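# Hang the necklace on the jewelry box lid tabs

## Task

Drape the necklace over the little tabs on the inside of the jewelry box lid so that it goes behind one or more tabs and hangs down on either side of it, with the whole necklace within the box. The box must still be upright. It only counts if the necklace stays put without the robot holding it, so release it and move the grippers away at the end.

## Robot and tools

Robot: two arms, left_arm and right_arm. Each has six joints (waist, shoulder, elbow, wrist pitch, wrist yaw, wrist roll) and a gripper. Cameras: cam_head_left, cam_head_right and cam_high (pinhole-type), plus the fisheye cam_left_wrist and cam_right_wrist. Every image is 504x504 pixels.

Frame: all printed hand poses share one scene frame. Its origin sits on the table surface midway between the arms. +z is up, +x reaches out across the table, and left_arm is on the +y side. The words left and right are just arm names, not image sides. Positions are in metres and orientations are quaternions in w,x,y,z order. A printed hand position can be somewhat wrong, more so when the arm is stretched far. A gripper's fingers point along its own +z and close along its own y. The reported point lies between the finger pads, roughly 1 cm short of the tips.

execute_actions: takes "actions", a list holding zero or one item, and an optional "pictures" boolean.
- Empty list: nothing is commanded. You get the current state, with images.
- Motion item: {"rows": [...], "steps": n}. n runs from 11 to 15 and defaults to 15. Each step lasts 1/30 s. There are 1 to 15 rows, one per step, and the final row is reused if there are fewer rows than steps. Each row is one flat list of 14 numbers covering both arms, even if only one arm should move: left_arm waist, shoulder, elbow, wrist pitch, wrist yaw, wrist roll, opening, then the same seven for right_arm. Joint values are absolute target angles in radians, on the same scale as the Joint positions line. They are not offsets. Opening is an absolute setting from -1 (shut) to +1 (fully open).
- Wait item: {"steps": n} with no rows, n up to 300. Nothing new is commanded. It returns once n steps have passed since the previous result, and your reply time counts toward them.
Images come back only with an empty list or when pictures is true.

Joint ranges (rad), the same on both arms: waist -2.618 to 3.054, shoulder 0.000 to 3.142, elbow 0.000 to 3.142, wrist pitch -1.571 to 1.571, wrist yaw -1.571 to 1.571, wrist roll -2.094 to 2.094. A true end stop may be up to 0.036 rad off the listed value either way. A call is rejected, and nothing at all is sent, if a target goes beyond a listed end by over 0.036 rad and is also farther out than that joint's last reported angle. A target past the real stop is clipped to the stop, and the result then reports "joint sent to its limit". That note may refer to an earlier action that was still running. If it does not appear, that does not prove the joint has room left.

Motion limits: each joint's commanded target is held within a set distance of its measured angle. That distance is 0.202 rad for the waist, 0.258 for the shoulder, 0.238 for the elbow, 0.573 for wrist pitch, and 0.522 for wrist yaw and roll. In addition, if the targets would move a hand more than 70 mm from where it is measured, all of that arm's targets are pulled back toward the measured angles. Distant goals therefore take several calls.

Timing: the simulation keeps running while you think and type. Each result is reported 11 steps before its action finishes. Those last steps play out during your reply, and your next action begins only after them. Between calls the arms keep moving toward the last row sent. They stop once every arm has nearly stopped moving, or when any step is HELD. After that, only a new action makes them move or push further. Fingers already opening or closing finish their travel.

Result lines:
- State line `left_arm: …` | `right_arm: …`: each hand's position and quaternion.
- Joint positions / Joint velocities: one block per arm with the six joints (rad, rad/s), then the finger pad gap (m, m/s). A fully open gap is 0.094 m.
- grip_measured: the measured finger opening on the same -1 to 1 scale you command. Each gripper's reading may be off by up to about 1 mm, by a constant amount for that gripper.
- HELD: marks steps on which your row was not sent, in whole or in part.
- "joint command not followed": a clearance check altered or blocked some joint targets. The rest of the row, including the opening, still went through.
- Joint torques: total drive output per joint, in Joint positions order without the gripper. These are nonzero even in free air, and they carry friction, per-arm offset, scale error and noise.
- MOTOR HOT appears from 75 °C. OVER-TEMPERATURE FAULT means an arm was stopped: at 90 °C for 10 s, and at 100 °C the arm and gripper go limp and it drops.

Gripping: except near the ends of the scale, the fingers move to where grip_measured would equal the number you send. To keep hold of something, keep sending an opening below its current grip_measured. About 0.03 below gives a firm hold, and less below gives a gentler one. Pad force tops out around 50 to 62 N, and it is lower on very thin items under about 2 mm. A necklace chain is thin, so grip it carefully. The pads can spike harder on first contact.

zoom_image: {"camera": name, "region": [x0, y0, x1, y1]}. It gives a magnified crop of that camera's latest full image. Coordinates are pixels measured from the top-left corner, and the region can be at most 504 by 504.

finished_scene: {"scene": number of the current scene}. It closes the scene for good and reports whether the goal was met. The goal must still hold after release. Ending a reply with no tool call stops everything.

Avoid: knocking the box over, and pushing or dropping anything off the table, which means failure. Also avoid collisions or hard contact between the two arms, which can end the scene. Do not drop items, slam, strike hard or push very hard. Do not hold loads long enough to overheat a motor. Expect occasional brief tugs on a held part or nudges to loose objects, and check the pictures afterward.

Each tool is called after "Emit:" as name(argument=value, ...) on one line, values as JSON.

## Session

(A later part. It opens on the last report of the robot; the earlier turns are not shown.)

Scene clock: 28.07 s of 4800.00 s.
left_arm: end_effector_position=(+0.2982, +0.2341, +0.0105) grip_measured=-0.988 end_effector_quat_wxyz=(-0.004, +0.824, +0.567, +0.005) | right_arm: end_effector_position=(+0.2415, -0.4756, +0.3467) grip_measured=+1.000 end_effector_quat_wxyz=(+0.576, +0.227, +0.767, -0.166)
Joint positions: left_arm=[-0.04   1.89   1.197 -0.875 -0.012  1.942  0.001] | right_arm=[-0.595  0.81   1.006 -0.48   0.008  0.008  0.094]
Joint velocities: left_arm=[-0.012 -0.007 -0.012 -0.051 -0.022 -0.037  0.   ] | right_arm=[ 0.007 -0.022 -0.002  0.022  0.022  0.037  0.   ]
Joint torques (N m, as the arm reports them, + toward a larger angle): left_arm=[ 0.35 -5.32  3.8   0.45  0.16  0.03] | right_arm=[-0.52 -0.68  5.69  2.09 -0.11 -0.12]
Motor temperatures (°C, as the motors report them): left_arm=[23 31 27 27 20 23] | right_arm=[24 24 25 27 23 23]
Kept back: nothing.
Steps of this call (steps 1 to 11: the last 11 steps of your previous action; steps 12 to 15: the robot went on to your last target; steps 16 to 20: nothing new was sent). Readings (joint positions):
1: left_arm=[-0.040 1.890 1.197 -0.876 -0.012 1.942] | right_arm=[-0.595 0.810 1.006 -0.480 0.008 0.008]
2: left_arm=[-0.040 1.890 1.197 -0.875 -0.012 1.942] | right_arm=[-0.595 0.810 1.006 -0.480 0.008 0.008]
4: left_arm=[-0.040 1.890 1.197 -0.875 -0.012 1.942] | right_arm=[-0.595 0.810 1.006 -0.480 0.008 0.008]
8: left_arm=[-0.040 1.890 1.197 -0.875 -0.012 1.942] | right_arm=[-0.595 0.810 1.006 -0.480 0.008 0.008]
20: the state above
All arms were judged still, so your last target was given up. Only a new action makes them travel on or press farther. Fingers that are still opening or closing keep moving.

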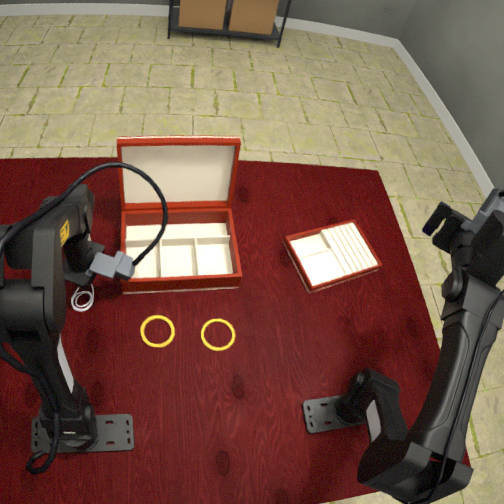

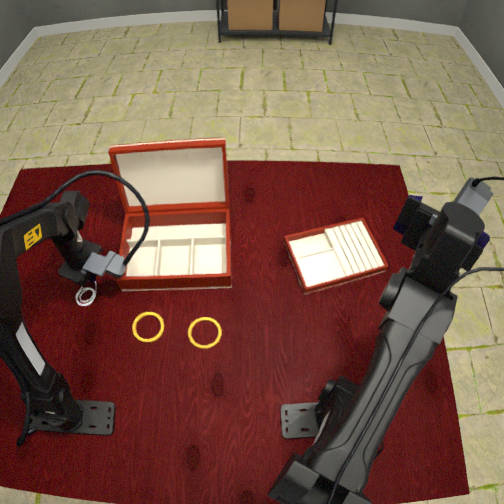

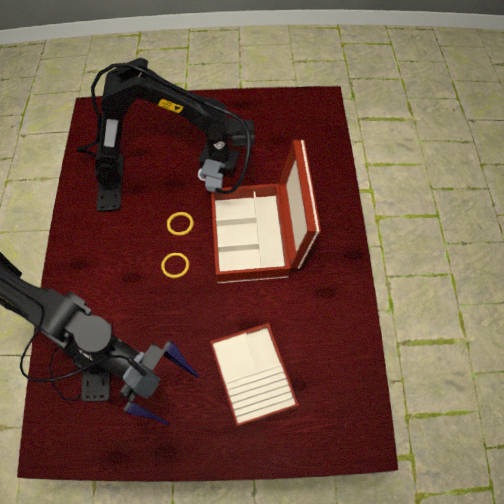

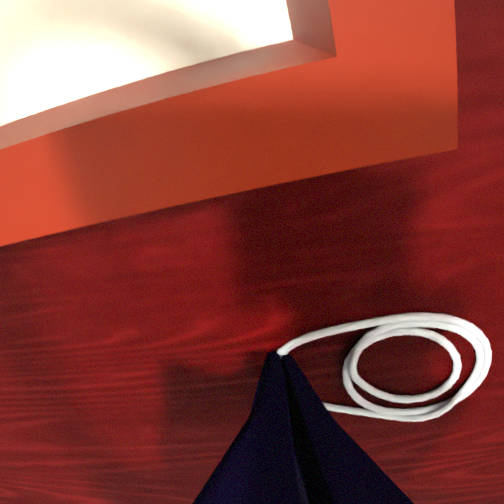

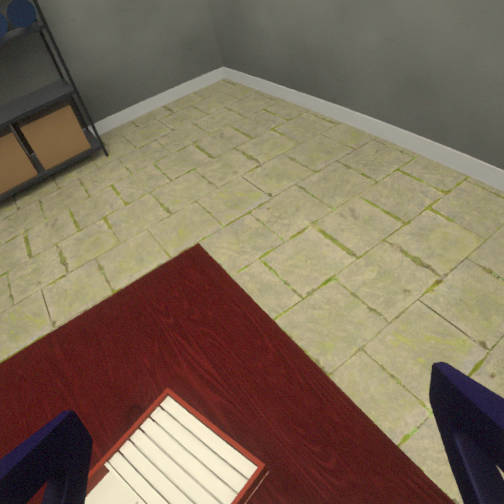

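Emit:
execute_actions(actions=[{"rows":[[-0.035,1.90,1.20,-0.93,0,1.9,-1,-0.6,0.8,1.0,-0.5,0,0,1],[-0.03,1.875,1.24,-0.98,0,1.85,-1,-0.6,0.8,1.0,-0.5,0,0,1],[-0.02,1.85,1.28,-1.03,0,1.8,-1,-0.6,0.8,1.0,-0.5,0,0,1],[-0.01,1.825,1.32,-1.08,0,1.75,-1,-0.6,0.8,1.0,-0.5,0,0,1],[0,1.80,1.36,-1.13,0,1.7,-1,-0.6,0.8,1.0,-0.5,0,0,1],[0.02,1.775,1.40,-1.18,0,1.65,-1,-0.6,0.8,1.0,-0.5,0,0,1],[0.04,1.74,1.43,-1.22,0,1.6,-1,-0.6,0.8,1.0,-0.5,0,0,1],[0.06,1.70,1.45,-1.26,0,1.57,-1,-0.6,0.8,1.0,-0.5,0,0,1],[0.08,1.65,1.46,-1.3,0,1.57,-1,-0.6,0.8,1.0,-0.5,0,0,1],[0.1,1.60,1.46,-1.33,0,1.57,-1,-0.6,0.8,1.0,-0.5,0,0,1],[0.1,1.55,1.46,-1.36,0,1.57,-1,-0.6,0.8,1.0,-0.5,0,0,1],[0.1,1.50,1.46,-1.39,0,1.57,-1,-0.6,0.8,1.0,-0.5,0,0,1],[0.1,1.45,1.46,-1.42,0,1.57,-1,-0.6,0.8,1.0,-0.5,0,0,1]],"steps":15}], pictures=true)

Scene clock: 29.97 s of 4800.00 s.
left_arm: end_effector_position=(+0.2931, +0.2351, +0.0184) grip_measured=-0.988 end_effector_quat_wxyz=(-0.014, +0.804, +0.594, -0.008) | right_arm: end_effector_position=(+0.2415, -0.4756, +0.3467) grip_measured=+1.000 end_effector_quat_wxyz=(+0.576, +0.227, +0.767, -0.166)
Joint positions: left_arm=[-0.037  1.888  1.228 -0.94  -0.012  1.877  0.001] | right_arm=[-0.595  0.81   1.006 -0.48   0.008  0.008  0.094]
Joint velocities: left_arm=[ 0.076 -0.095  0.589 -1.062 -0.022 -0.74   0.001] | right_arm=[ 0.022 -0.007  0.002  0.022  0.051  0.051  0.   ]
Joint torques (N m, as the arm reports them, + toward a larger angle): left_arm=[  1.62 -12.18  11.92   0.61   0.15  -0.08] | right_arm=[-0.3  -0.81  5.6   2.14 -0.07 -0.09]
Motor temperatures (°C, as the motors report them): left_arm=[23 31 27 26 20 23] | right_arm=[24 23 25 27 23 23]
Steps of this call (steps 1 to 53: nothing new was sent; steps 54 to 57: the first 4 steps of this action). Readings (joint positions):
54: left_arm=[-0.040 1.890 1.197 -0.876 -0.012 1.937] | right_arm=[-0.595 0.810 1.006 -0.480 0.008 0.008]
55: left_arm=[-0.040 1.890 1.201 -0.885 -0.012 1.924] | right_arm=[-0.595 0.810 1.006 -0.480 0.008 0.008]
57: the state above

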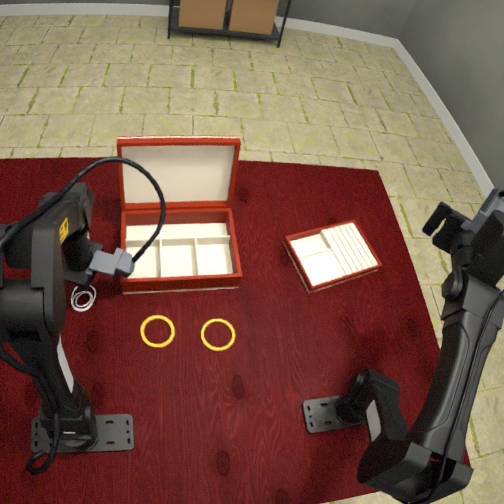

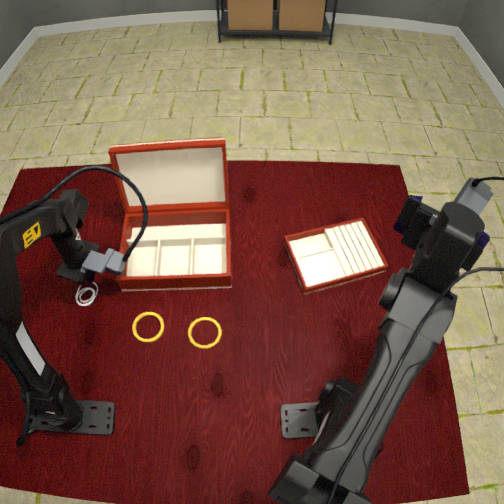

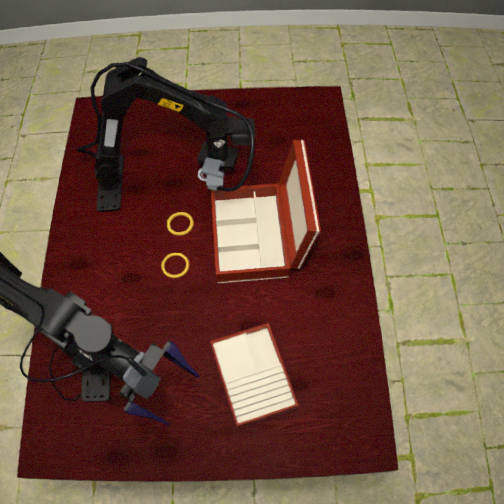

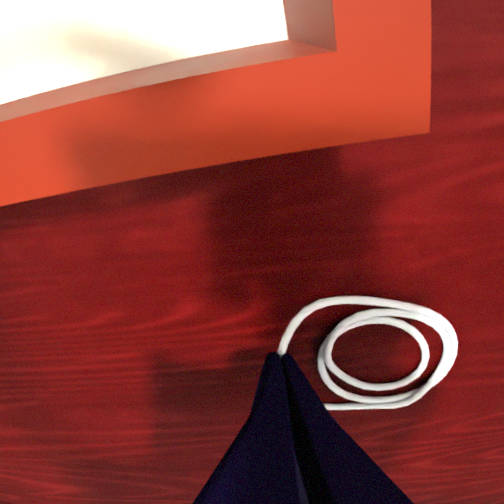

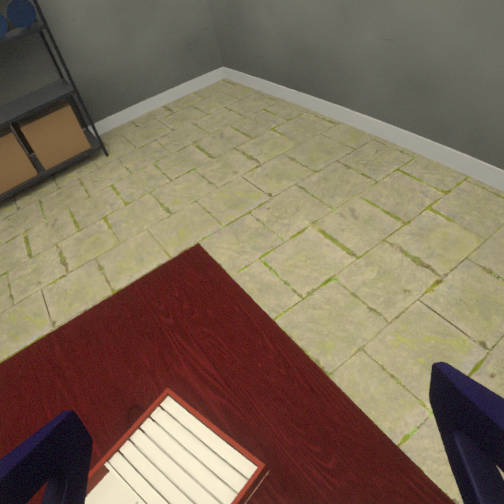

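Emit:
execute_actions(actions=[{"rows":[[0.1,1.44,1.42,-1.27,0,1.57,-1,-0.6,0.8,1.0,-0.5,0,0,1],[0.1,1.43,1.37,-1.12,0,1.57,-1,-0.6,0.8,1.0,-0.5,0,0,1],[0.08,1.42,1.32,-0.97,0,1.57,-1,-0.6,0.8,1.0,-0.5,0,0,1],[0.06,1.41,1.27,-0.82,0,1.57,-1,-0.6,0.8,1.0,-0.5,0,0,1],[0.03,1.40,1.22,-0.67,0,1.57,-1,-0.6,0.8,1.0,-0.5,0,0,1],[0,1.39,1.17,-0.52,0,1.57,-1,-0.6,0.8,1.0,-0.5,0,0,1],[-0.04,1.38,1.12,-0.37,0,1.57,-1,-0.6,0.8,1.0,-0.5,0,0,1],[-0.08,1.37,1.07,-0.22,0,1.57,-1,-0.6,0.8,1.0,-0.5,0,0,1],[-0.12,1.36,1.02,-0.08,0,1.57,-1,-0.6,0.8,1.0,-0.5,0,0,1],[-0.16,1.35,0.97,0.06,0,1.57,-1,-0.6,0.8,1.0,-0.5,0,0,1],[-0.2,1.34,0.92,0.2,0,1.57,-1,-0.6,0.8,1.0,-0.5,0,0,1],[-0.24,1.33,0.88,0.3,0,1.57,-1,-0.6,0.8,1.0,-0.5,0,0,1],[-0.28,1.31,0.84,0.4,0,1.57,-1,-0.6,0.8,1.0,-0.5,0,0,1]],"steps":15}])

Emit:
execute_actions(actions=[{"steps":20}], pictures=true)

Scene clock: 31.23 s of 4800.00 s.
left_arm: end_effector_position=(+0.2726, +0.2748, +0.1921) grip_measured=-0.988 end_effector_quat_wxyz=(+0.100, +0.651, +0.742, +0.125) | right_arm: end_effector_position=(+0.2415, -0.4756, +0.3467) grip_measured=+1.000 end_effector_quat_wxyz=(+0.576, +0.227, +0.767, -0.166)
Joint positions: left_arm=[ 0.093  1.426  1.378 -1.201 -0.012  1.581  0.001] | right_arm=[-0.595  0.81   1.006 -0.48   0.008  0.008  0.094]
Joint velocities: left_arm=[-0.164 -0.203 -1.263  2.733 -0.007 -0.037  0.   ] | right_arm=[-0.007  0.007 -0.007 -0.007 -0.037 -0.051  0.   ]
Joint torques (N m, as the arm reports them, + toward a larger angle): left_arm=[-1.85 -5.06  5.43  0.86  0.17 -0.12] | right_arm=[-0.31 -0.97  5.79  2.15 -0.1  -0.08]
Motor temperatures (°C, as the motors report them): left_arm=[23 31 27 26 20 23] | right_arm=[24 23 25 27 23 23]
Steps of this call (steps 1 to 11: the last 11 steps of your previous action; steps 12 to 34: the robot went on to your last target; steps 35 to 38: the first 4 steps of this action). Readings (joint positions):
35: left_arm=[0.098 1.439 1.457 -1.388 -0.011 1.581] | right_arm=[-0.595 0.810 1.006 -0.480 0.008 0.008]
36: left_arm=[0.098 1.437 1.444 -1.351 -0.011 1.581] | right_arm=[-0.595 0.810 1.006 -0.480 0.008 0.008]
38: the state above

Scene clock: 31.90 s of 4800.00 s.
left_arm: end_effector_position=(+0.4032, +0.1258, +0.2843) grip_measured=-0.988 end_effector_quat_wxyz=(+0.516, +0.592, +0.462, +0.412) | right_arm: end_effector_position=(+0.2415, -0.4756, +0.3467) grip_measured=+1.000 end_effector_quat_wxyz=(+0.576, +0.227, +0.767, -0.166)
Joint positions: left_arm=[-0.281  1.324  0.85   0.345 -0.002  1.581  0.001] | right_arm=[-0.595  0.81   1.006 -0.48   0.008  0.008  0.094]
Joint velocities: left_arm=[ 0.007 -0.032 -0.012  0.476  0.022 -0.007  0.   ] | right_arm=[-0.002  0.002 -0.002  0.051  0.022  0.007  0.   ]
Joint torques (N m, as the arm reports them, + toward a larger angle): left_arm=[ 0.13 -5.63  8.45  2.01  0.08 -0.13] | right_arm=[-0.24 -0.94  5.66  2.12 -0.08 -0.08]
Motor temperatures (°C, as the motors report them): left_arm=[23 31 27 27 20 23] | right_arm=[24 23 25 27 23 23]
Kept back: nothing.
Steps of this call (steps 1 to 11: the last 11 steps of your previous action; steps 12 to 20: the robot went on to your last target). Readings (joint positions):
1: left_arm=[0.083 1.422 1.331 -1.102 -0.013 1.581] | right_arm=[-0.595 0.810 1.006 -0.480 0.008 0.008]
2: left_arm=[0.066 1.417 1.280 -0.995 -0.014 1.581] | right_arm=[-0.595 0.810 1.006 -0.480 0.008 0.008]
4: left_arm=[0.008 1.410 1.175 -0.772 -0.016 1.581] | right_arm=[-0.595 0.810 1.006 -0.480 0.008 0.008]
8: left_arm=[-0.160 1.385 0.969 -0.334 -0.016 1.581] | right_arm=[-0.595 0.810 1.006 -0.480 0.008 0.008]
20: the state above

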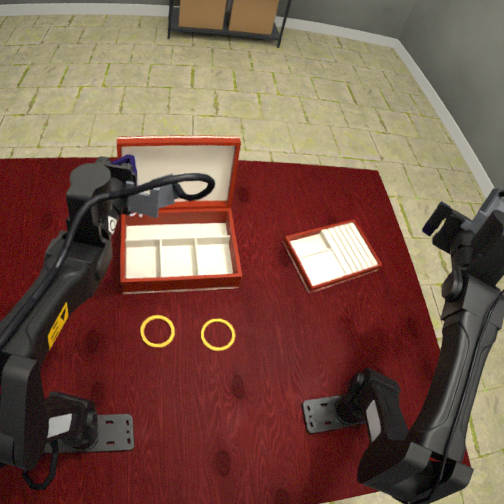

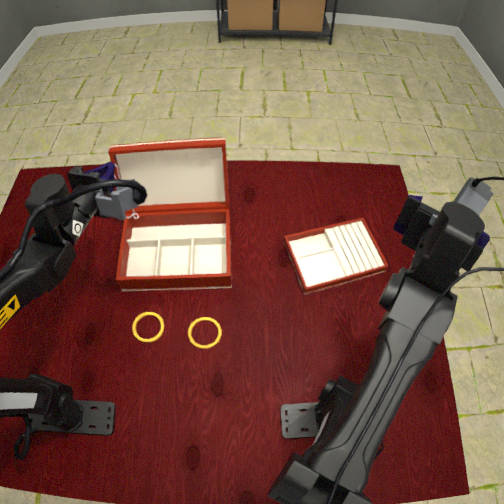

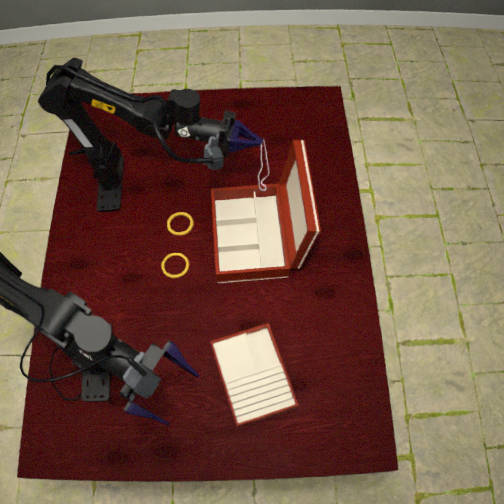

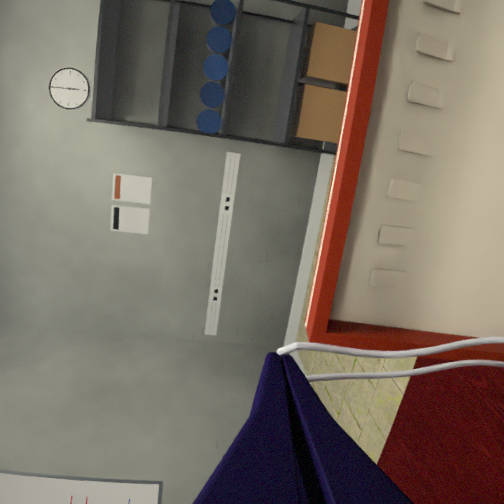

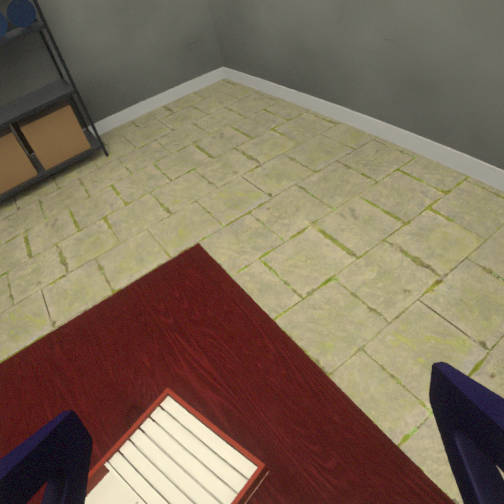

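Emit:
execute_actions(actions=[{"rows":[[-0.31,1.31,0.84,0.4,0,1.57,-1,-0.6,0.8,1.0,-0.5,0,0,1],[-0.34,1.31,0.84,0.4,0,1.57,-1,-0.6,0.8,1.0,-0.5,0,0,1],[-0.37,1.31,0.84,0.4,0,1.57,-1,-0.6,0.8,1.0,-0.5,0,0,1],[-0.39,1.36,0.87,0.41,0,1.57,-1,-0.6,0.8,1.0,-0.5,0,0,1],[-0.39,1.42,0.91,0.42,0,1.57,-1,-0.6,0.8,1.0,-0.5,0,0,1],[-0.39,1.48,0.95,0.43,0,1.57,-1,-0.6,0.8,1.0,-0.5,0,0,1],[-0.39,1.54,0.99,0.44,0,1.57,-1,-0.6,0.8,1.0,-0.5,0,0,1],[-0.39,1.60,1.03,0.45,0,1.57,-1,-0.6,0.8,1.0,-0.5,0,0,1],[-0.39,1.66,1.07,0.46,0,1.57,-1,-0.6,0.8,1.0,-0.5,0,0,1],[-0.39,1.72,1.11,0.47,0,1.57,-1,-0.6,0.8,1.0,-0.5,0,0,1],[-0.39,1.78,1.15,0.48,0,1.57,-1,-0.6,0.8,1.0,-0.5,0,0,1],[-0.39,1.83,1.185,0.49,0,1.57,-1,-0.6,0.8,1.0,-0.5,0,0,1],[-0.39,1.86,1.205,0.495,0,1.57,-1,-0.6,0.8,1.0,-0.5,0,0,1],[-0.39,1.885,1.22,0.495,0,1.57,-1,-0.6,0.8,1.0,-0.5,0,0,1]],"steps":15}])

Emit:
execute_actions(actions=[{"steps":18}], pictures=true)

Scene clock: 33.50 s of 4800.00 s.
left_arm: end_effector_position=(+0.3999, +0.1062, +0.2963) grip_measured=-0.988 end_effector_quat_wxyz=(+0.539, +0.588, +0.440, +0.412) | right_arm: end_effector_position=(+0.2415, -0.4756, +0.3467) grip_measured=+1.000 end_effector_quat_wxyz=(+0.576, +0.227, +0.767, -0.166)
Joint positions: left_arm=[-0.327  1.326  0.85   0.398 -0.006  1.581  0.001] | right_arm=[-0.595  0.81   1.006 -0.48   0.008  0.008  0.094]
Joint velocities: left_arm=[-0.706  0.095 -0.002  0.081  0.037 -0.037 -0.   ] | right_arm=[-0.017 -0.007  0.012 -0.022 -0.051  0.081  0.   ]
Joint torques (N m, as the arm reports them, + toward a larger angle): left_arm=[-1.51 -2.58 10.99  2.07  0.13 -0.14] | right_arm=[-0.5  -0.76  5.63  2.1  -0.11 -0.09]
Motor temperatures (°C, as the motors report them): left_arm=[23 31 27 27 20 23] | right_arm=[24 23 25 27 23 23]
Steps of this call (steps 1 to 30: the robot went on to your last target; steps 31 to 44: nothing new was sent; steps 45 to 48: the first 4 steps of this action). Readings (joint positions):
45: left_arm=[-0.283 1.324 0.850 0.396 -0.003 1.581] | right_arm=[-0.595 0.810 1.006 -0.480 0.008 0.008]
46: left_arm=[-0.290 1.324 0.850 0.396 -0.004 1.581] | right_arm=[-0.595 0.810 1.006 -0.480 0.008 0.008]
48: the state above

Scene clock: 34.10 s of 4800.00 s.
left_arm: end_effector_position=(+0.5066, +0.0360, +0.1998) grip_measured=-0.988 end_effector_quat_wxyz=(+0.510, +0.641, +0.445, +0.362) | right_arm: end_effector_position=(+0.2415, -0.4756, +0.3467) grip_measured=+1.000 end_effector_quat_wxyz=(+0.576, +0.227, +0.767, -0.166)
Joint positions: left_arm=[-0.391  1.898  1.188  0.49   0.     1.581  0.001] | right_arm=[-0.595  0.81   1.006 -0.48   0.008  0.008  0.094]
Joint velocities: left_arm=[-0.002  0.002  0.002  0.037 -0.037 -0.037 -0.   ] | right_arm=[ 0.012  0.007  0.017 -0.007 -0.037  0.051  0.   ]
Joint torques (N m, as the arm reports them, + toward a larger angle): left_arm=[  0.14 -10.39  11.5    2.08   0.03  -0.14] | right_arm=[-0.33 -0.79  5.67  2.13 -0.08 -0.12]
Motor temperatures (°C, as the motors report them): left_arm=[23 31 28 27 20 23] | right_arm=[24 23 25 27 23 23]
Kept back: nothing.
Steps of this call (steps 1 to 11: the last 11 steps of your previous action; steps 12 to 18: the robot went on to your last target). Readings (joint positions):
1: left_arm=[-0.351 1.338 0.855 0.403 -0.006 1.581] | right_arm=[-0.595 0.810 1.006 -0.480 0.008 0.008]
2: left_arm=[-0.370 1.365 0.874 0.409 -0.003 1.581] | right_arm=[-0.595 0.810 1.006 -0.480 0.008 0.008]
4: left_arm=[-0.389 1.463 0.944 0.429 0.000 1.581] | right_arm=[-0.595 0.810 1.006 -0.480 0.008 0.008]
8: left_arm=[-0.391 1.713 1.110 0.472 0.001 1.581] | right_arm=[-0.595 0.810 1.006 -0.480 0.008 0.008]
18: the state above

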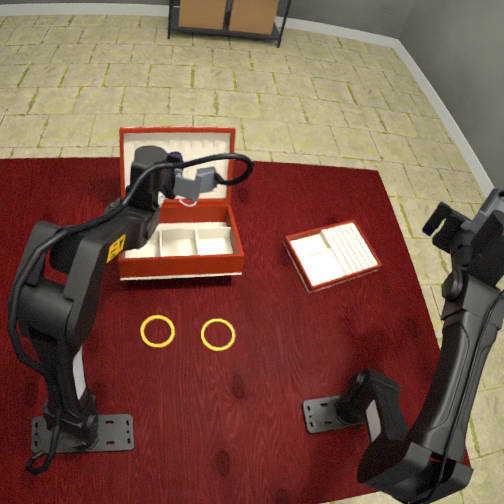

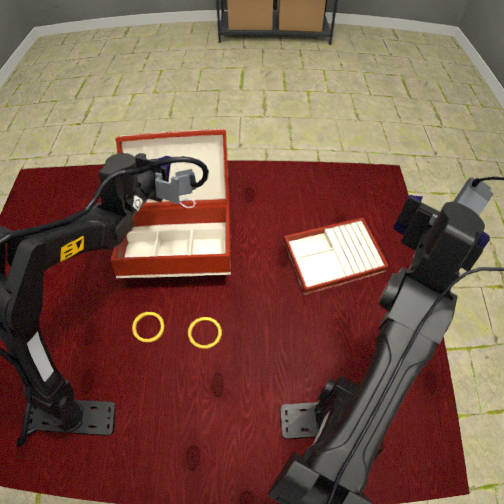

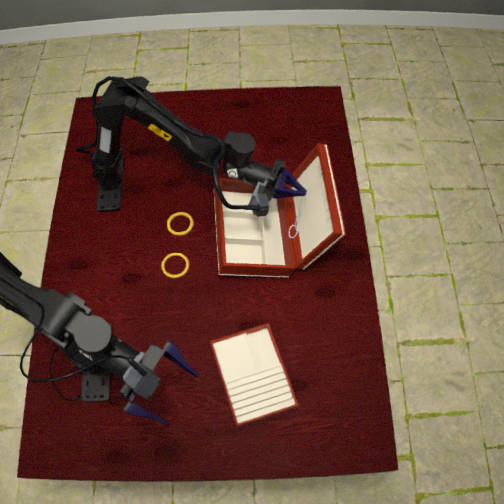

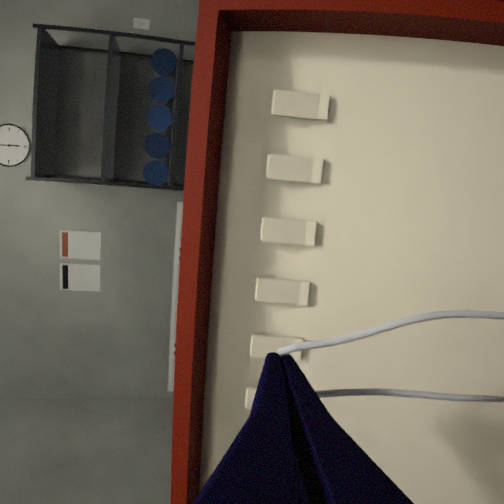

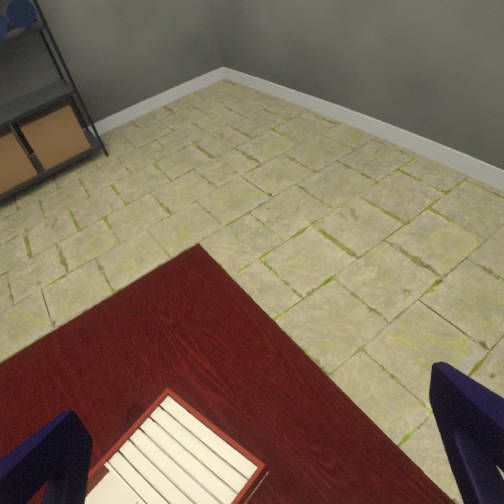

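Emit:
zoom_image(camera="cam_head_right", region=[60,110,280,310])

Emit:
zoom_image(camera="cam_high", region=[180,110,380,300])

Region (60, 110, 280, 310) of cam_head_right's 504x504 image, scaled by 2.291, with more detail than that image has; it fills the top 458 rows of this view, and the rest is white.

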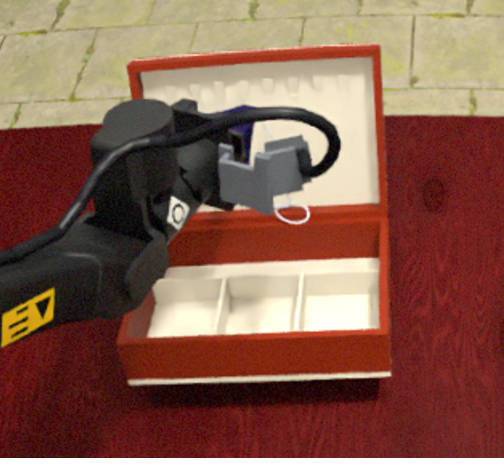

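Region (180, 110, 380, 300) of cam_high's 504x504 image, scaled by 2.520, with more detail than that image has; it fills the top 479 rows of this view, and the rest is white.

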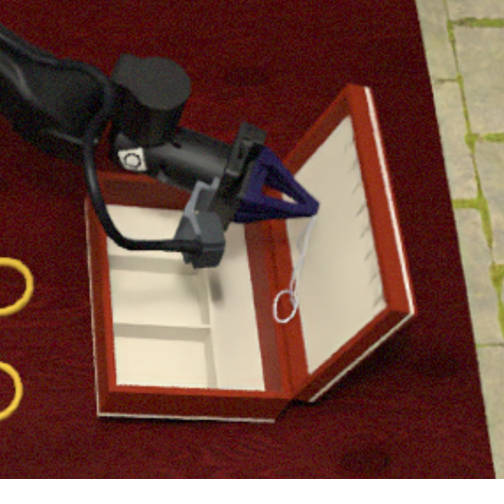

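Emit:
execute_actions(actions=[{"rows":[[-0.39,1.87,1.16,0.495,0,1.57,-1,-0.6,0.8,1.0,-0.5,0,0,1],[-0.39,1.86,1.15,0.495,0,1.57,-1,-0.6,0.8,1.0,-0.5,0,0,1],[-0.39,1.85,1.14,0.495,0,1.57,-1,-0.6,0.8,1.0,-0.5,0,0,1],[-0.39,1.84,1.13,0.495,0,1.57,-1,-0.6,0.8,1.0,-0.5,0,0,1],[-0.39,1.83,1.12,0.495,0,1.57,-1,-0.6,0.8,1.0,-0.5,0,0,1],[-0.39,1.82,1.11,0.495,0,1.57,-1,-0.6,0.8,1.0,-0.5,0,0,1],[-0.39,1.81,1.10,0.495,0,1.57,-1,-0.6,0.8,1.0,-0.5,0,0,1],[-0.39,1.795,1.09,0.495,0,1.57,-1,-0.6,0.8,1.0,-0.5,0,0,1],[-0.39,1.78,1.08,0.5,0,1.57,-1,-0.6,0.8,1.0,-0.5,0,0,1],[-0.39,1.765,1.065,0.5,0,1.57,-1,-0.6,0.8,1.0,-0.5,0,0,1],[-0.39,1.745,1.05,0.5,0,1.57,-1,-0.6,0.8,1.0,-0.5,0,0,1]],"steps":15}])

Emit:
execute_actions(actions=[{"steps":25}], pictures=true)

Scene clock: 35.63 s of 4800.00 s.
left_arm: end_effector_position=(+0.5012, +0.0341, +0.2001) grip_measured=-0.988 end_effector_quat_wxyz=(+0.512, +0.644, +0.442, +0.358) | right_arm: end_effector_position=(+0.2415, -0.4756, +0.3467) grip_measured=+1.000 end_effector_quat_wxyz=(+0.576, +0.227, +0.767, -0.166)
Joint positions: left_arm=[-0.395  1.882  1.168  0.492  0.008  1.581  0.001] | right_arm=[-0.595  0.81   1.006 -0.48   0.008  0.008  0.094]
Joint velocities: left_arm=[ 0.002 -0.266 -0.32   0.022 -0.022 -0.022  0.   ] | right_arm=[-0.007 -0.012  0.012 -0.007 -0.037 -0.051  0.   ]
Joint torques (N m, as the arm reports them, + toward a larger angle): left_arm=[  0.38 -11.21   7.11   2.23  -0.05  -0.14] | right_arm=[-0.47 -0.77  5.59  2.12 -0.14 -0.13]
Motor temperatures (°C, as the motors report them): left_arm=[23 32 28 28 20 23] | right_arm=[24 23 25 27 23 23]
Steps of this call (steps 1 to 15: the robot went on to your last target; steps 16 to 42: nothing new was sent; steps 43 to 46: the first 4 steps of this action). Readings (joint positions):
43: left_arm=[-0.395 1.898 1.188 0.491 0.009 1.581] | right_arm=[-0.595 0.810 1.006 -0.480 0.008 0.008]
44: left_arm=[-0.395 1.896 1.185 0.492 0.009 1.581] | right_arm=[-0.595 0.810 1.006 -0.480 0.008 0.008]
46: the state above

Scene clock: 36.47 s of 4800.00 s.
left_arm: end_effector_position=(+0.4762, +0.0433, +0.2233) grip_measured=-0.988 end_effector_quat_wxyz=(+0.524, +0.634, +0.436, +0.366) | right_arm: end_effector_position=(+0.2415, -0.4756, +0.3467) grip_measured=+1.000 end_effector_quat_wxyz=(+0.576, +0.227, +0.767, -0.166)
Joint positions: left_arm=[-0.395  1.759  1.072  0.503  0.008  1.581  0.001] | right_arm=[-0.595  0.81   1.006 -0.48   0.008  0.008  0.094]
Joint velocities: left_arm=[ 0.002 -0.002 -0.017  0.007  0.037 -0.066 -0.001] | right_arm=[-0.012 -0.022 -0.007  0.037  0.022 -0.022  0.   ]
Joint torques (N m, as the arm reports them, + toward a larger angle): left_arm=[ 0.39 -9.28  6.98  2.19 -0.06 -0.13] | right_arm=[-0.21 -0.84  5.59  2.14 -0.09 -0.04]
Motor temperatures (°C, as the motors report them): left_arm=[23 32 28 28 20 23] | right_arm=[24 23 25 27 23 23]
Kept back: nothing.
Steps of this call (steps 1 to 11: the last 11 steps of your previous action; steps 12 to 25: the robot went on to your last target). Readings (joint positions):
1: left_arm=[-0.395 1.873 1.157 0.492 0.008 1.581] | right_arm=[-0.595 0.810 1.006 -0.480 0.008 0.008]
2: left_arm=[-0.395 1.863 1.146 0.492 0.008 1.581] | right_arm=[-0.595 0.810 1.006 -0.480 0.008 0.008]
4: left_arm=[-0.395 1.840 1.126 0.492 0.008 1.581] | right_arm=[-0.595 0.810 1.006 -0.480 0.008 0.008]
8: left_arm=[-0.395 1.785 1.081 0.493 0.008 1.581] | right_arm=[-0.595 0.810 1.006 -0.480 0.008 0.008]
25: the state above

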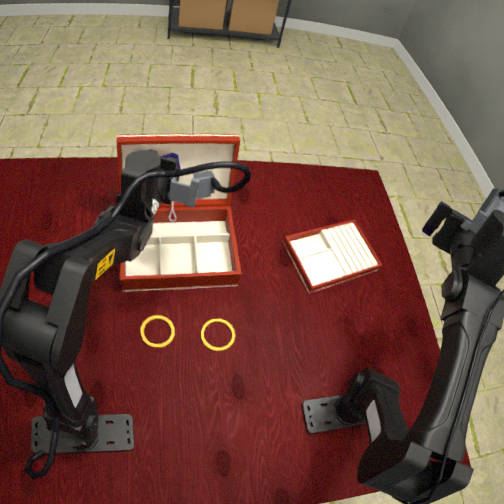

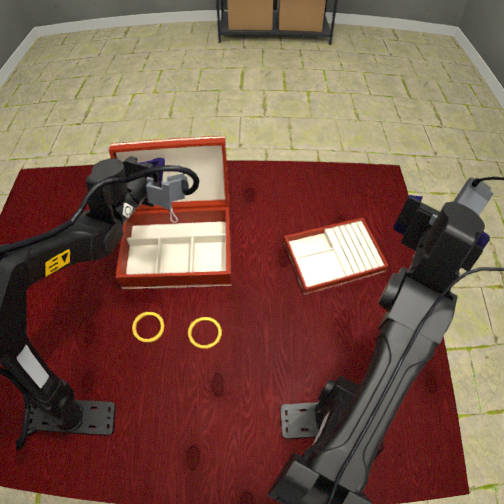

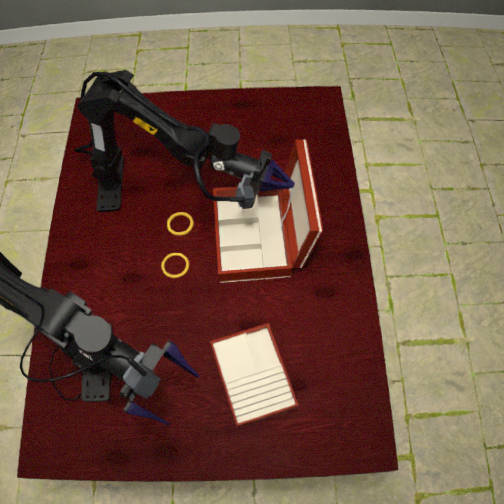

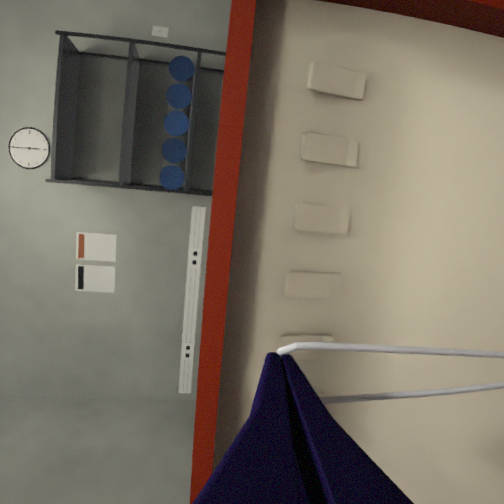

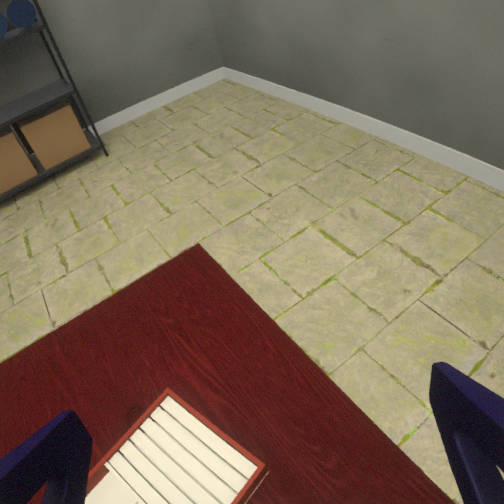

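Emit:
execute_actions(actions=[{"rows":[[-0.395,1.745,1.07,0.495,0,1.57,-1,-0.6,0.8,1.0,-0.5,0,0,1],[-0.40,1.745,1.085,0.49,0,1.57,-1,-0.6,0.8,1.0,-0.5,0,0,1],[-0.405,1.745,1.10,0.485,0,1.57,-1,-0.6,0.8,1.0,-0.5,0,0,1],[-0.41,1.745,1.11,0.48,0,1.57,-1,-0.6,0.8,1.0,-0.5,0,0,1],[-0.415,1.745,1.12,0.475,0,1.57,-1,-0.6,0.8,1.0,-0.5,0,0,1],[-0.42,1.745,1.125,0.47,0,1.57,-1,-0.6,0.8,1.0,-0.5,0,0,1]],"steps":15}])

Emit:
execute_actions(actions=[{"steps":15}], pictures=true)

Scene clock: 38.30 s of 4800.00 s.
left_arm: end_effector_position=(+0.4762, +0.0433, +0.2233) grip_measured=-0.988 end_effector_quat_wxyz=(+0.524, +0.634, +0.436, +0.366) | right_arm: end_effector_position=(+0.2415, -0.4756, +0.3467) grip_measured=+1.000 end_effector_quat_wxyz=(+0.576, +0.227, +0.767, -0.166)
Joint positions: left_arm=[-0.395  1.759  1.072  0.503  0.008  1.581  0.001] | right_arm=[-0.595  0.81   1.006 -0.48   0.008  0.008  0.094]
Joint velocities: left_arm=[-0.022 -0.027 -0.007 -0.051 -0.051 -0.007  0.001] | right_arm=[-0.002  0.007  0.007 -0.022  0.007  0.022  0.   ]
Joint torques (N m, as the arm reports them, + toward a larger angle): left_arm=[-1.08 -9.28 12.16  2.   -0.05 -0.12] | right_arm=[-0.38 -0.9   5.77  2.16 -0.07 -0.11]
Motor temperatures (°C, as the motors report them): left_arm=[23 33 28 28 20 23] | right_arm=[24 23 25 27 23 23]
Steps of this call (steps 1 to 15: the robot went on to your last target; steps 16 to 51: nothing new was sent; steps 52 to 55: the first 4 steps of this action). Readings (joint positions):
52: left_arm=[-0.395 1.759 1.072 0.503 0.008 1.581] | right_arm=[-0.595 0.810 1.006 -0.480 0.008 0.008]
53: left_arm=[-0.395 1.759 1.072 0.503 0.008 1.581] | right_arm=[-0.595 0.810 1.006 -0.480 0.008 0.008]
55: the state above

Scene clock: 38.80 s of 4800.00 s.
left_arm: end_effector_position=(+0.4764, +0.0336, +0.2332) grip_measured=-0.988 end_effector_quat_wxyz=(+0.531, +0.633, +0.428, +0.366) | right_arm: end_effector_position=(+0.2415, -0.4756, +0.3467) grip_measured=+1.000 end_effector_quat_wxyz=(+0.576, +0.227, +0.767, -0.166)
Joint positions: left_arm=[-0.412  1.759  1.099  0.491  0.007  1.581  0.001] | right_arm=[-0.595  0.81   1.006 -0.48   0.008  0.008  0.094]
Joint velocities: left_arm=[-0.027  0.002 -0.012 -0.081  0.007  0.007 -0.   ] | right_arm=[-0.002 -0.017  0.002 -0.007  0.051  0.007  0.   ]
Joint torques (N m, as the arm reports them, + toward a larger angle): left_arm=[-0.52 -9.25 11.18  2.01 -0.05 -0.12] | right_arm=[-0.47 -0.77  5.77  2.14 -0.11 -0.14]
Motor temperatures (°C, as the motors report them): left_arm=[23 33 28 29 20 23] | right_arm=[24 23 25 27 23 23]
Kept back: nothing.
Steps of this call (steps 1 to 11: the last 11 steps of your previous action; steps 12 to 15: the robot went on to your last target). Readings (joint positions):
1: left_arm=[-0.395 1.759 1.074 0.500 0.008 1.581] | right_arm=[-0.595 0.810 1.006 -0.480 0.008 0.008]
2: left_arm=[-0.397 1.759 1.079 0.495 0.007 1.581] | right_arm=[-0.595 0.810 1.006 -0.480 0.008 0.008]
4: left_arm=[-0.403 1.759 1.089 0.492 0.007 1.581] | right_arm=[-0.595 0.810 1.006 -0.480 0.008 0.008]
8: left_arm=[-0.412 1.759 1.099 0.492 0.007 1.581] | right_arm=[-0.595 0.810 1.006 -0.480 0.008 0.008]
15: the state above

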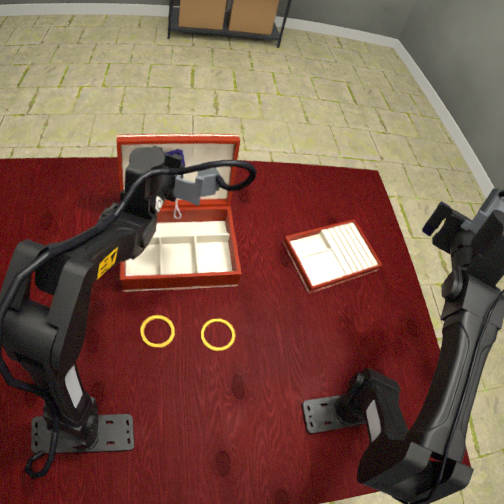

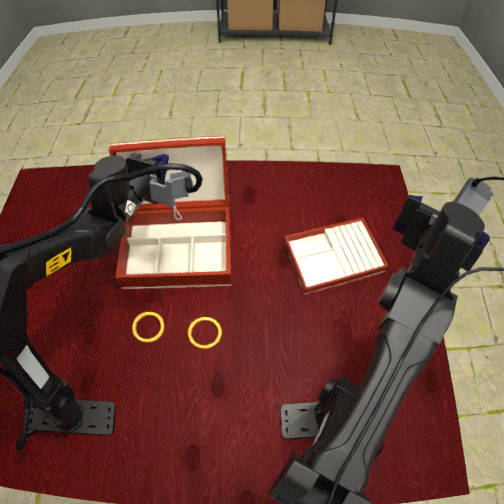

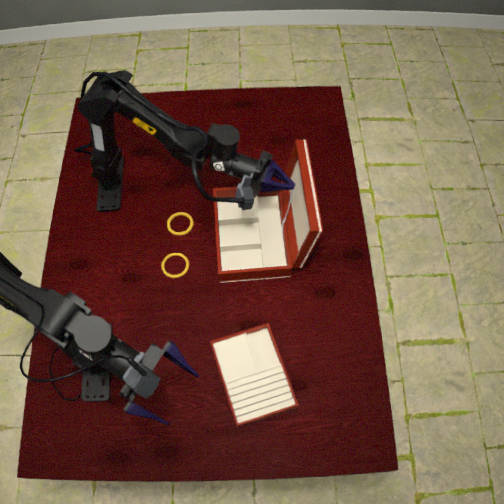

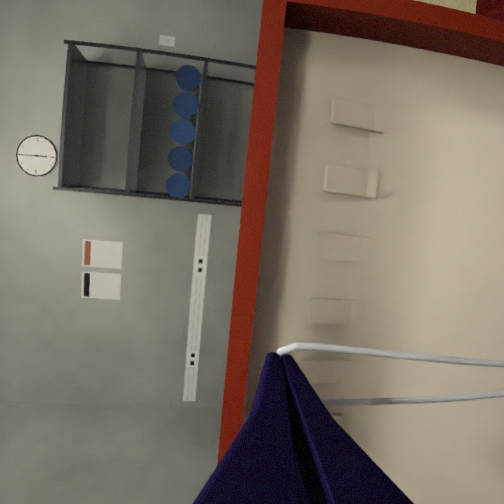

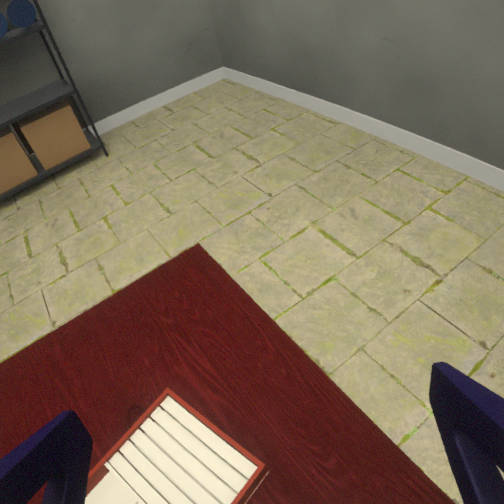

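Emit:
execute_actions(actions=[{"rows":[[-0.42,1.765,1.132,0.47,0,1.57,-1,-0.6,0.8,1.0,-0.5,0,0,1],[-0.42,1.775,1.142,0.465,0,1.57,-1,-0.6,0.8,1.0,-0.5,0,0,1],[-0.42,1.785,1.153,0.465,0,1.57,-1,-0.6,0.8,1.0,-0.5,0,0,1],[-0.42,1.795,1.164,0.46,0,1.57,-1,-0.6,0.8,1.0,-0.5,0,0,1],[-0.42,1.803,1.174,0.455,0,1.57,-1,-0.6,0.8,1.0,-0.5,0,0,1]],"steps":12}])

Emit:
execute_actions(actions=[{"steps":14}], pictures=true)

Scene clock: 39.63 s of 4800.00 s.
left_arm: end_effector_position=(+0.4764, +0.0336, +0.2332) grip_measured=-0.988 end_effector_quat_wxyz=(+0.531, +0.633, +0.428, +0.366) | right_arm: end_effector_position=(+0.2415, -0.4756, +0.3467) grip_measured=+1.000 end_effector_quat_wxyz=(+0.576, +0.227, +0.767, -0.166)
Joint positions: left_arm=[-0.412  1.759  1.099  0.491  0.007  1.581  0.001] | right_arm=[-0.595  0.81   1.006 -0.48   0.008  0.008  0.094]
Joint velocities: left_arm=[-0.012  0.002 -0.002 -0.037 -0.022  0.037  0.001] | right_arm=[ 0.002 -0.007 -0.002 -0.051 -0.022  0.037  0.   ]
Joint torques (N m, as the arm reports them, + toward a larger angle): left_arm=[-0.58 -7.81 11.79  2.   -0.05 -0.13] | right_arm=[-0.49 -0.98  5.78  2.13 -0.12 -0.07]
Motor temperatures (°C, as the motors report them): left_arm=[23 33 29 29 20 23] | right_arm=[24 23 25 27 23 23]
Steps of this call (steps 1 to 15: the robot went on to your last target; steps 16 to 24: nothing new was sent; step 25: the first step of this action). Readings (joint positions):
25: the state above

Scene clock: 40.10 s of 4800.00 s.
left_arm: end_effector_position=(+0.4853, +0.0302, +0.2375) grip_measured=-0.988 end_effector_quat_wxyz=(+0.533, +0.632, +0.427, +0.367) | right_arm: end_effector_position=(+0.2415, -0.4756, +0.3467) grip_measured=+1.000 end_effector_quat_wxyz=(+0.576, +0.227, +0.767, -0.166)
Joint positions: left_arm=[-0.412  1.788  1.146  0.478  0.007  1.581  0.001] | right_arm=[-0.595  0.81   1.006 -0.48   0.008  0.008  0.094]
Joint velocities: left_arm=[-0.012  0.002 -0.037 -0.037 -0.095 -0.022  0.   ] | right_arm=[-0.017 -0.002 -0.002 -0.007 -0.066 -0.066  0.   ]
Joint torques (N m, as the arm reports them, + toward a larger angle): left_arm=[-0.54 -7.44 11.42  1.98 -0.04 -0.12] | right_arm=[-0.3  -0.93  5.55  2.16 -0.14 -0.08]
Motor temperatures (°C, as the motors report them): left_arm=[23 33 29 29 20 23] | right_arm=[24 23 26 27 23 23]
Kept back: nothing.
Steps of this call (steps 1 to 11: the last 11 steps of your previous action; steps 12 to 14: the robot went on to your last target). Readings (joint positions):
1: left_arm=[-0.412 1.759 1.100 0.490 0.007 1.581] | right_arm=[-0.595 0.810 1.006 -0.480 0.008 0.008]
2: left_arm=[-0.412 1.761 1.105 0.487 0.007 1.581] | right_arm=[-0.595 0.810 1.006 -0.480 0.008 0.008]
4: left_arm=[-0.412 1.772 1.124 0.483 0.007 1.581] | right_arm=[-0.595 0.810 1.006 -0.480 0.008 0.008]
8: left_arm=[-0.412 1.787 1.146 0.483 0.007 1.581] | right_arm=[-0.595 0.810 1.006 -0.480 0.008 0.008]
14: the state above

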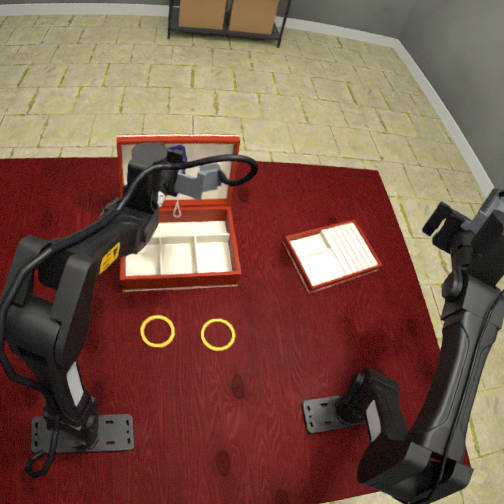

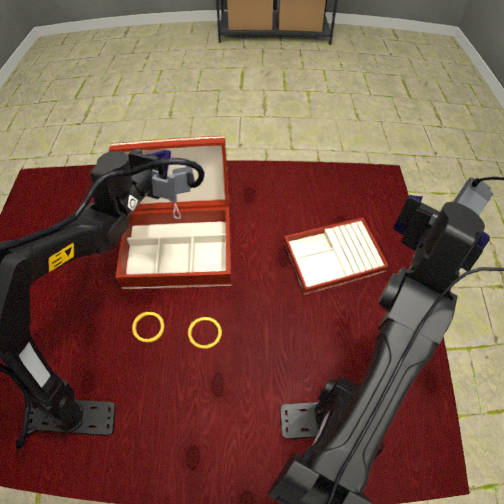

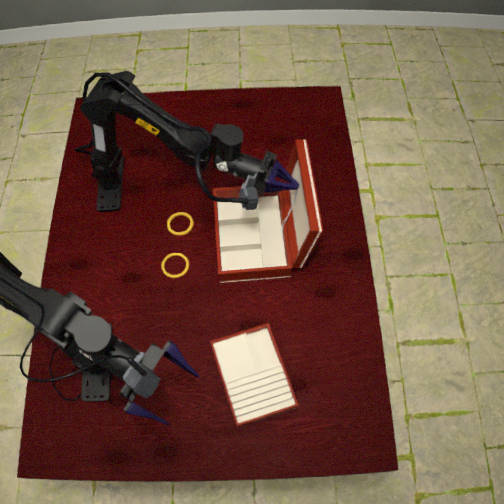

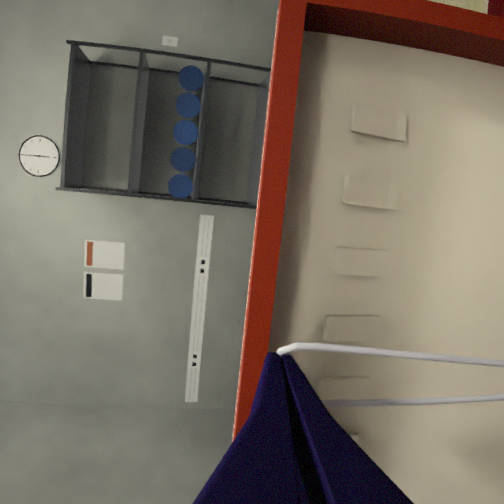

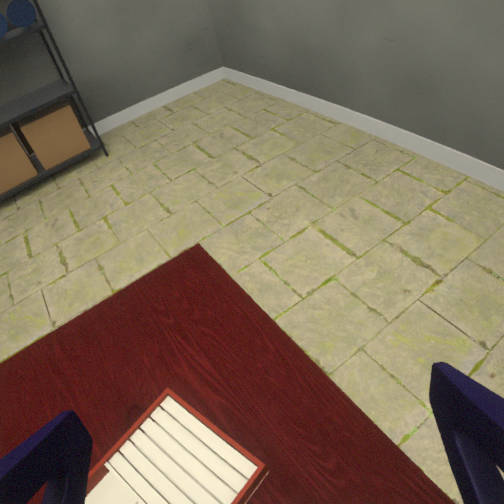

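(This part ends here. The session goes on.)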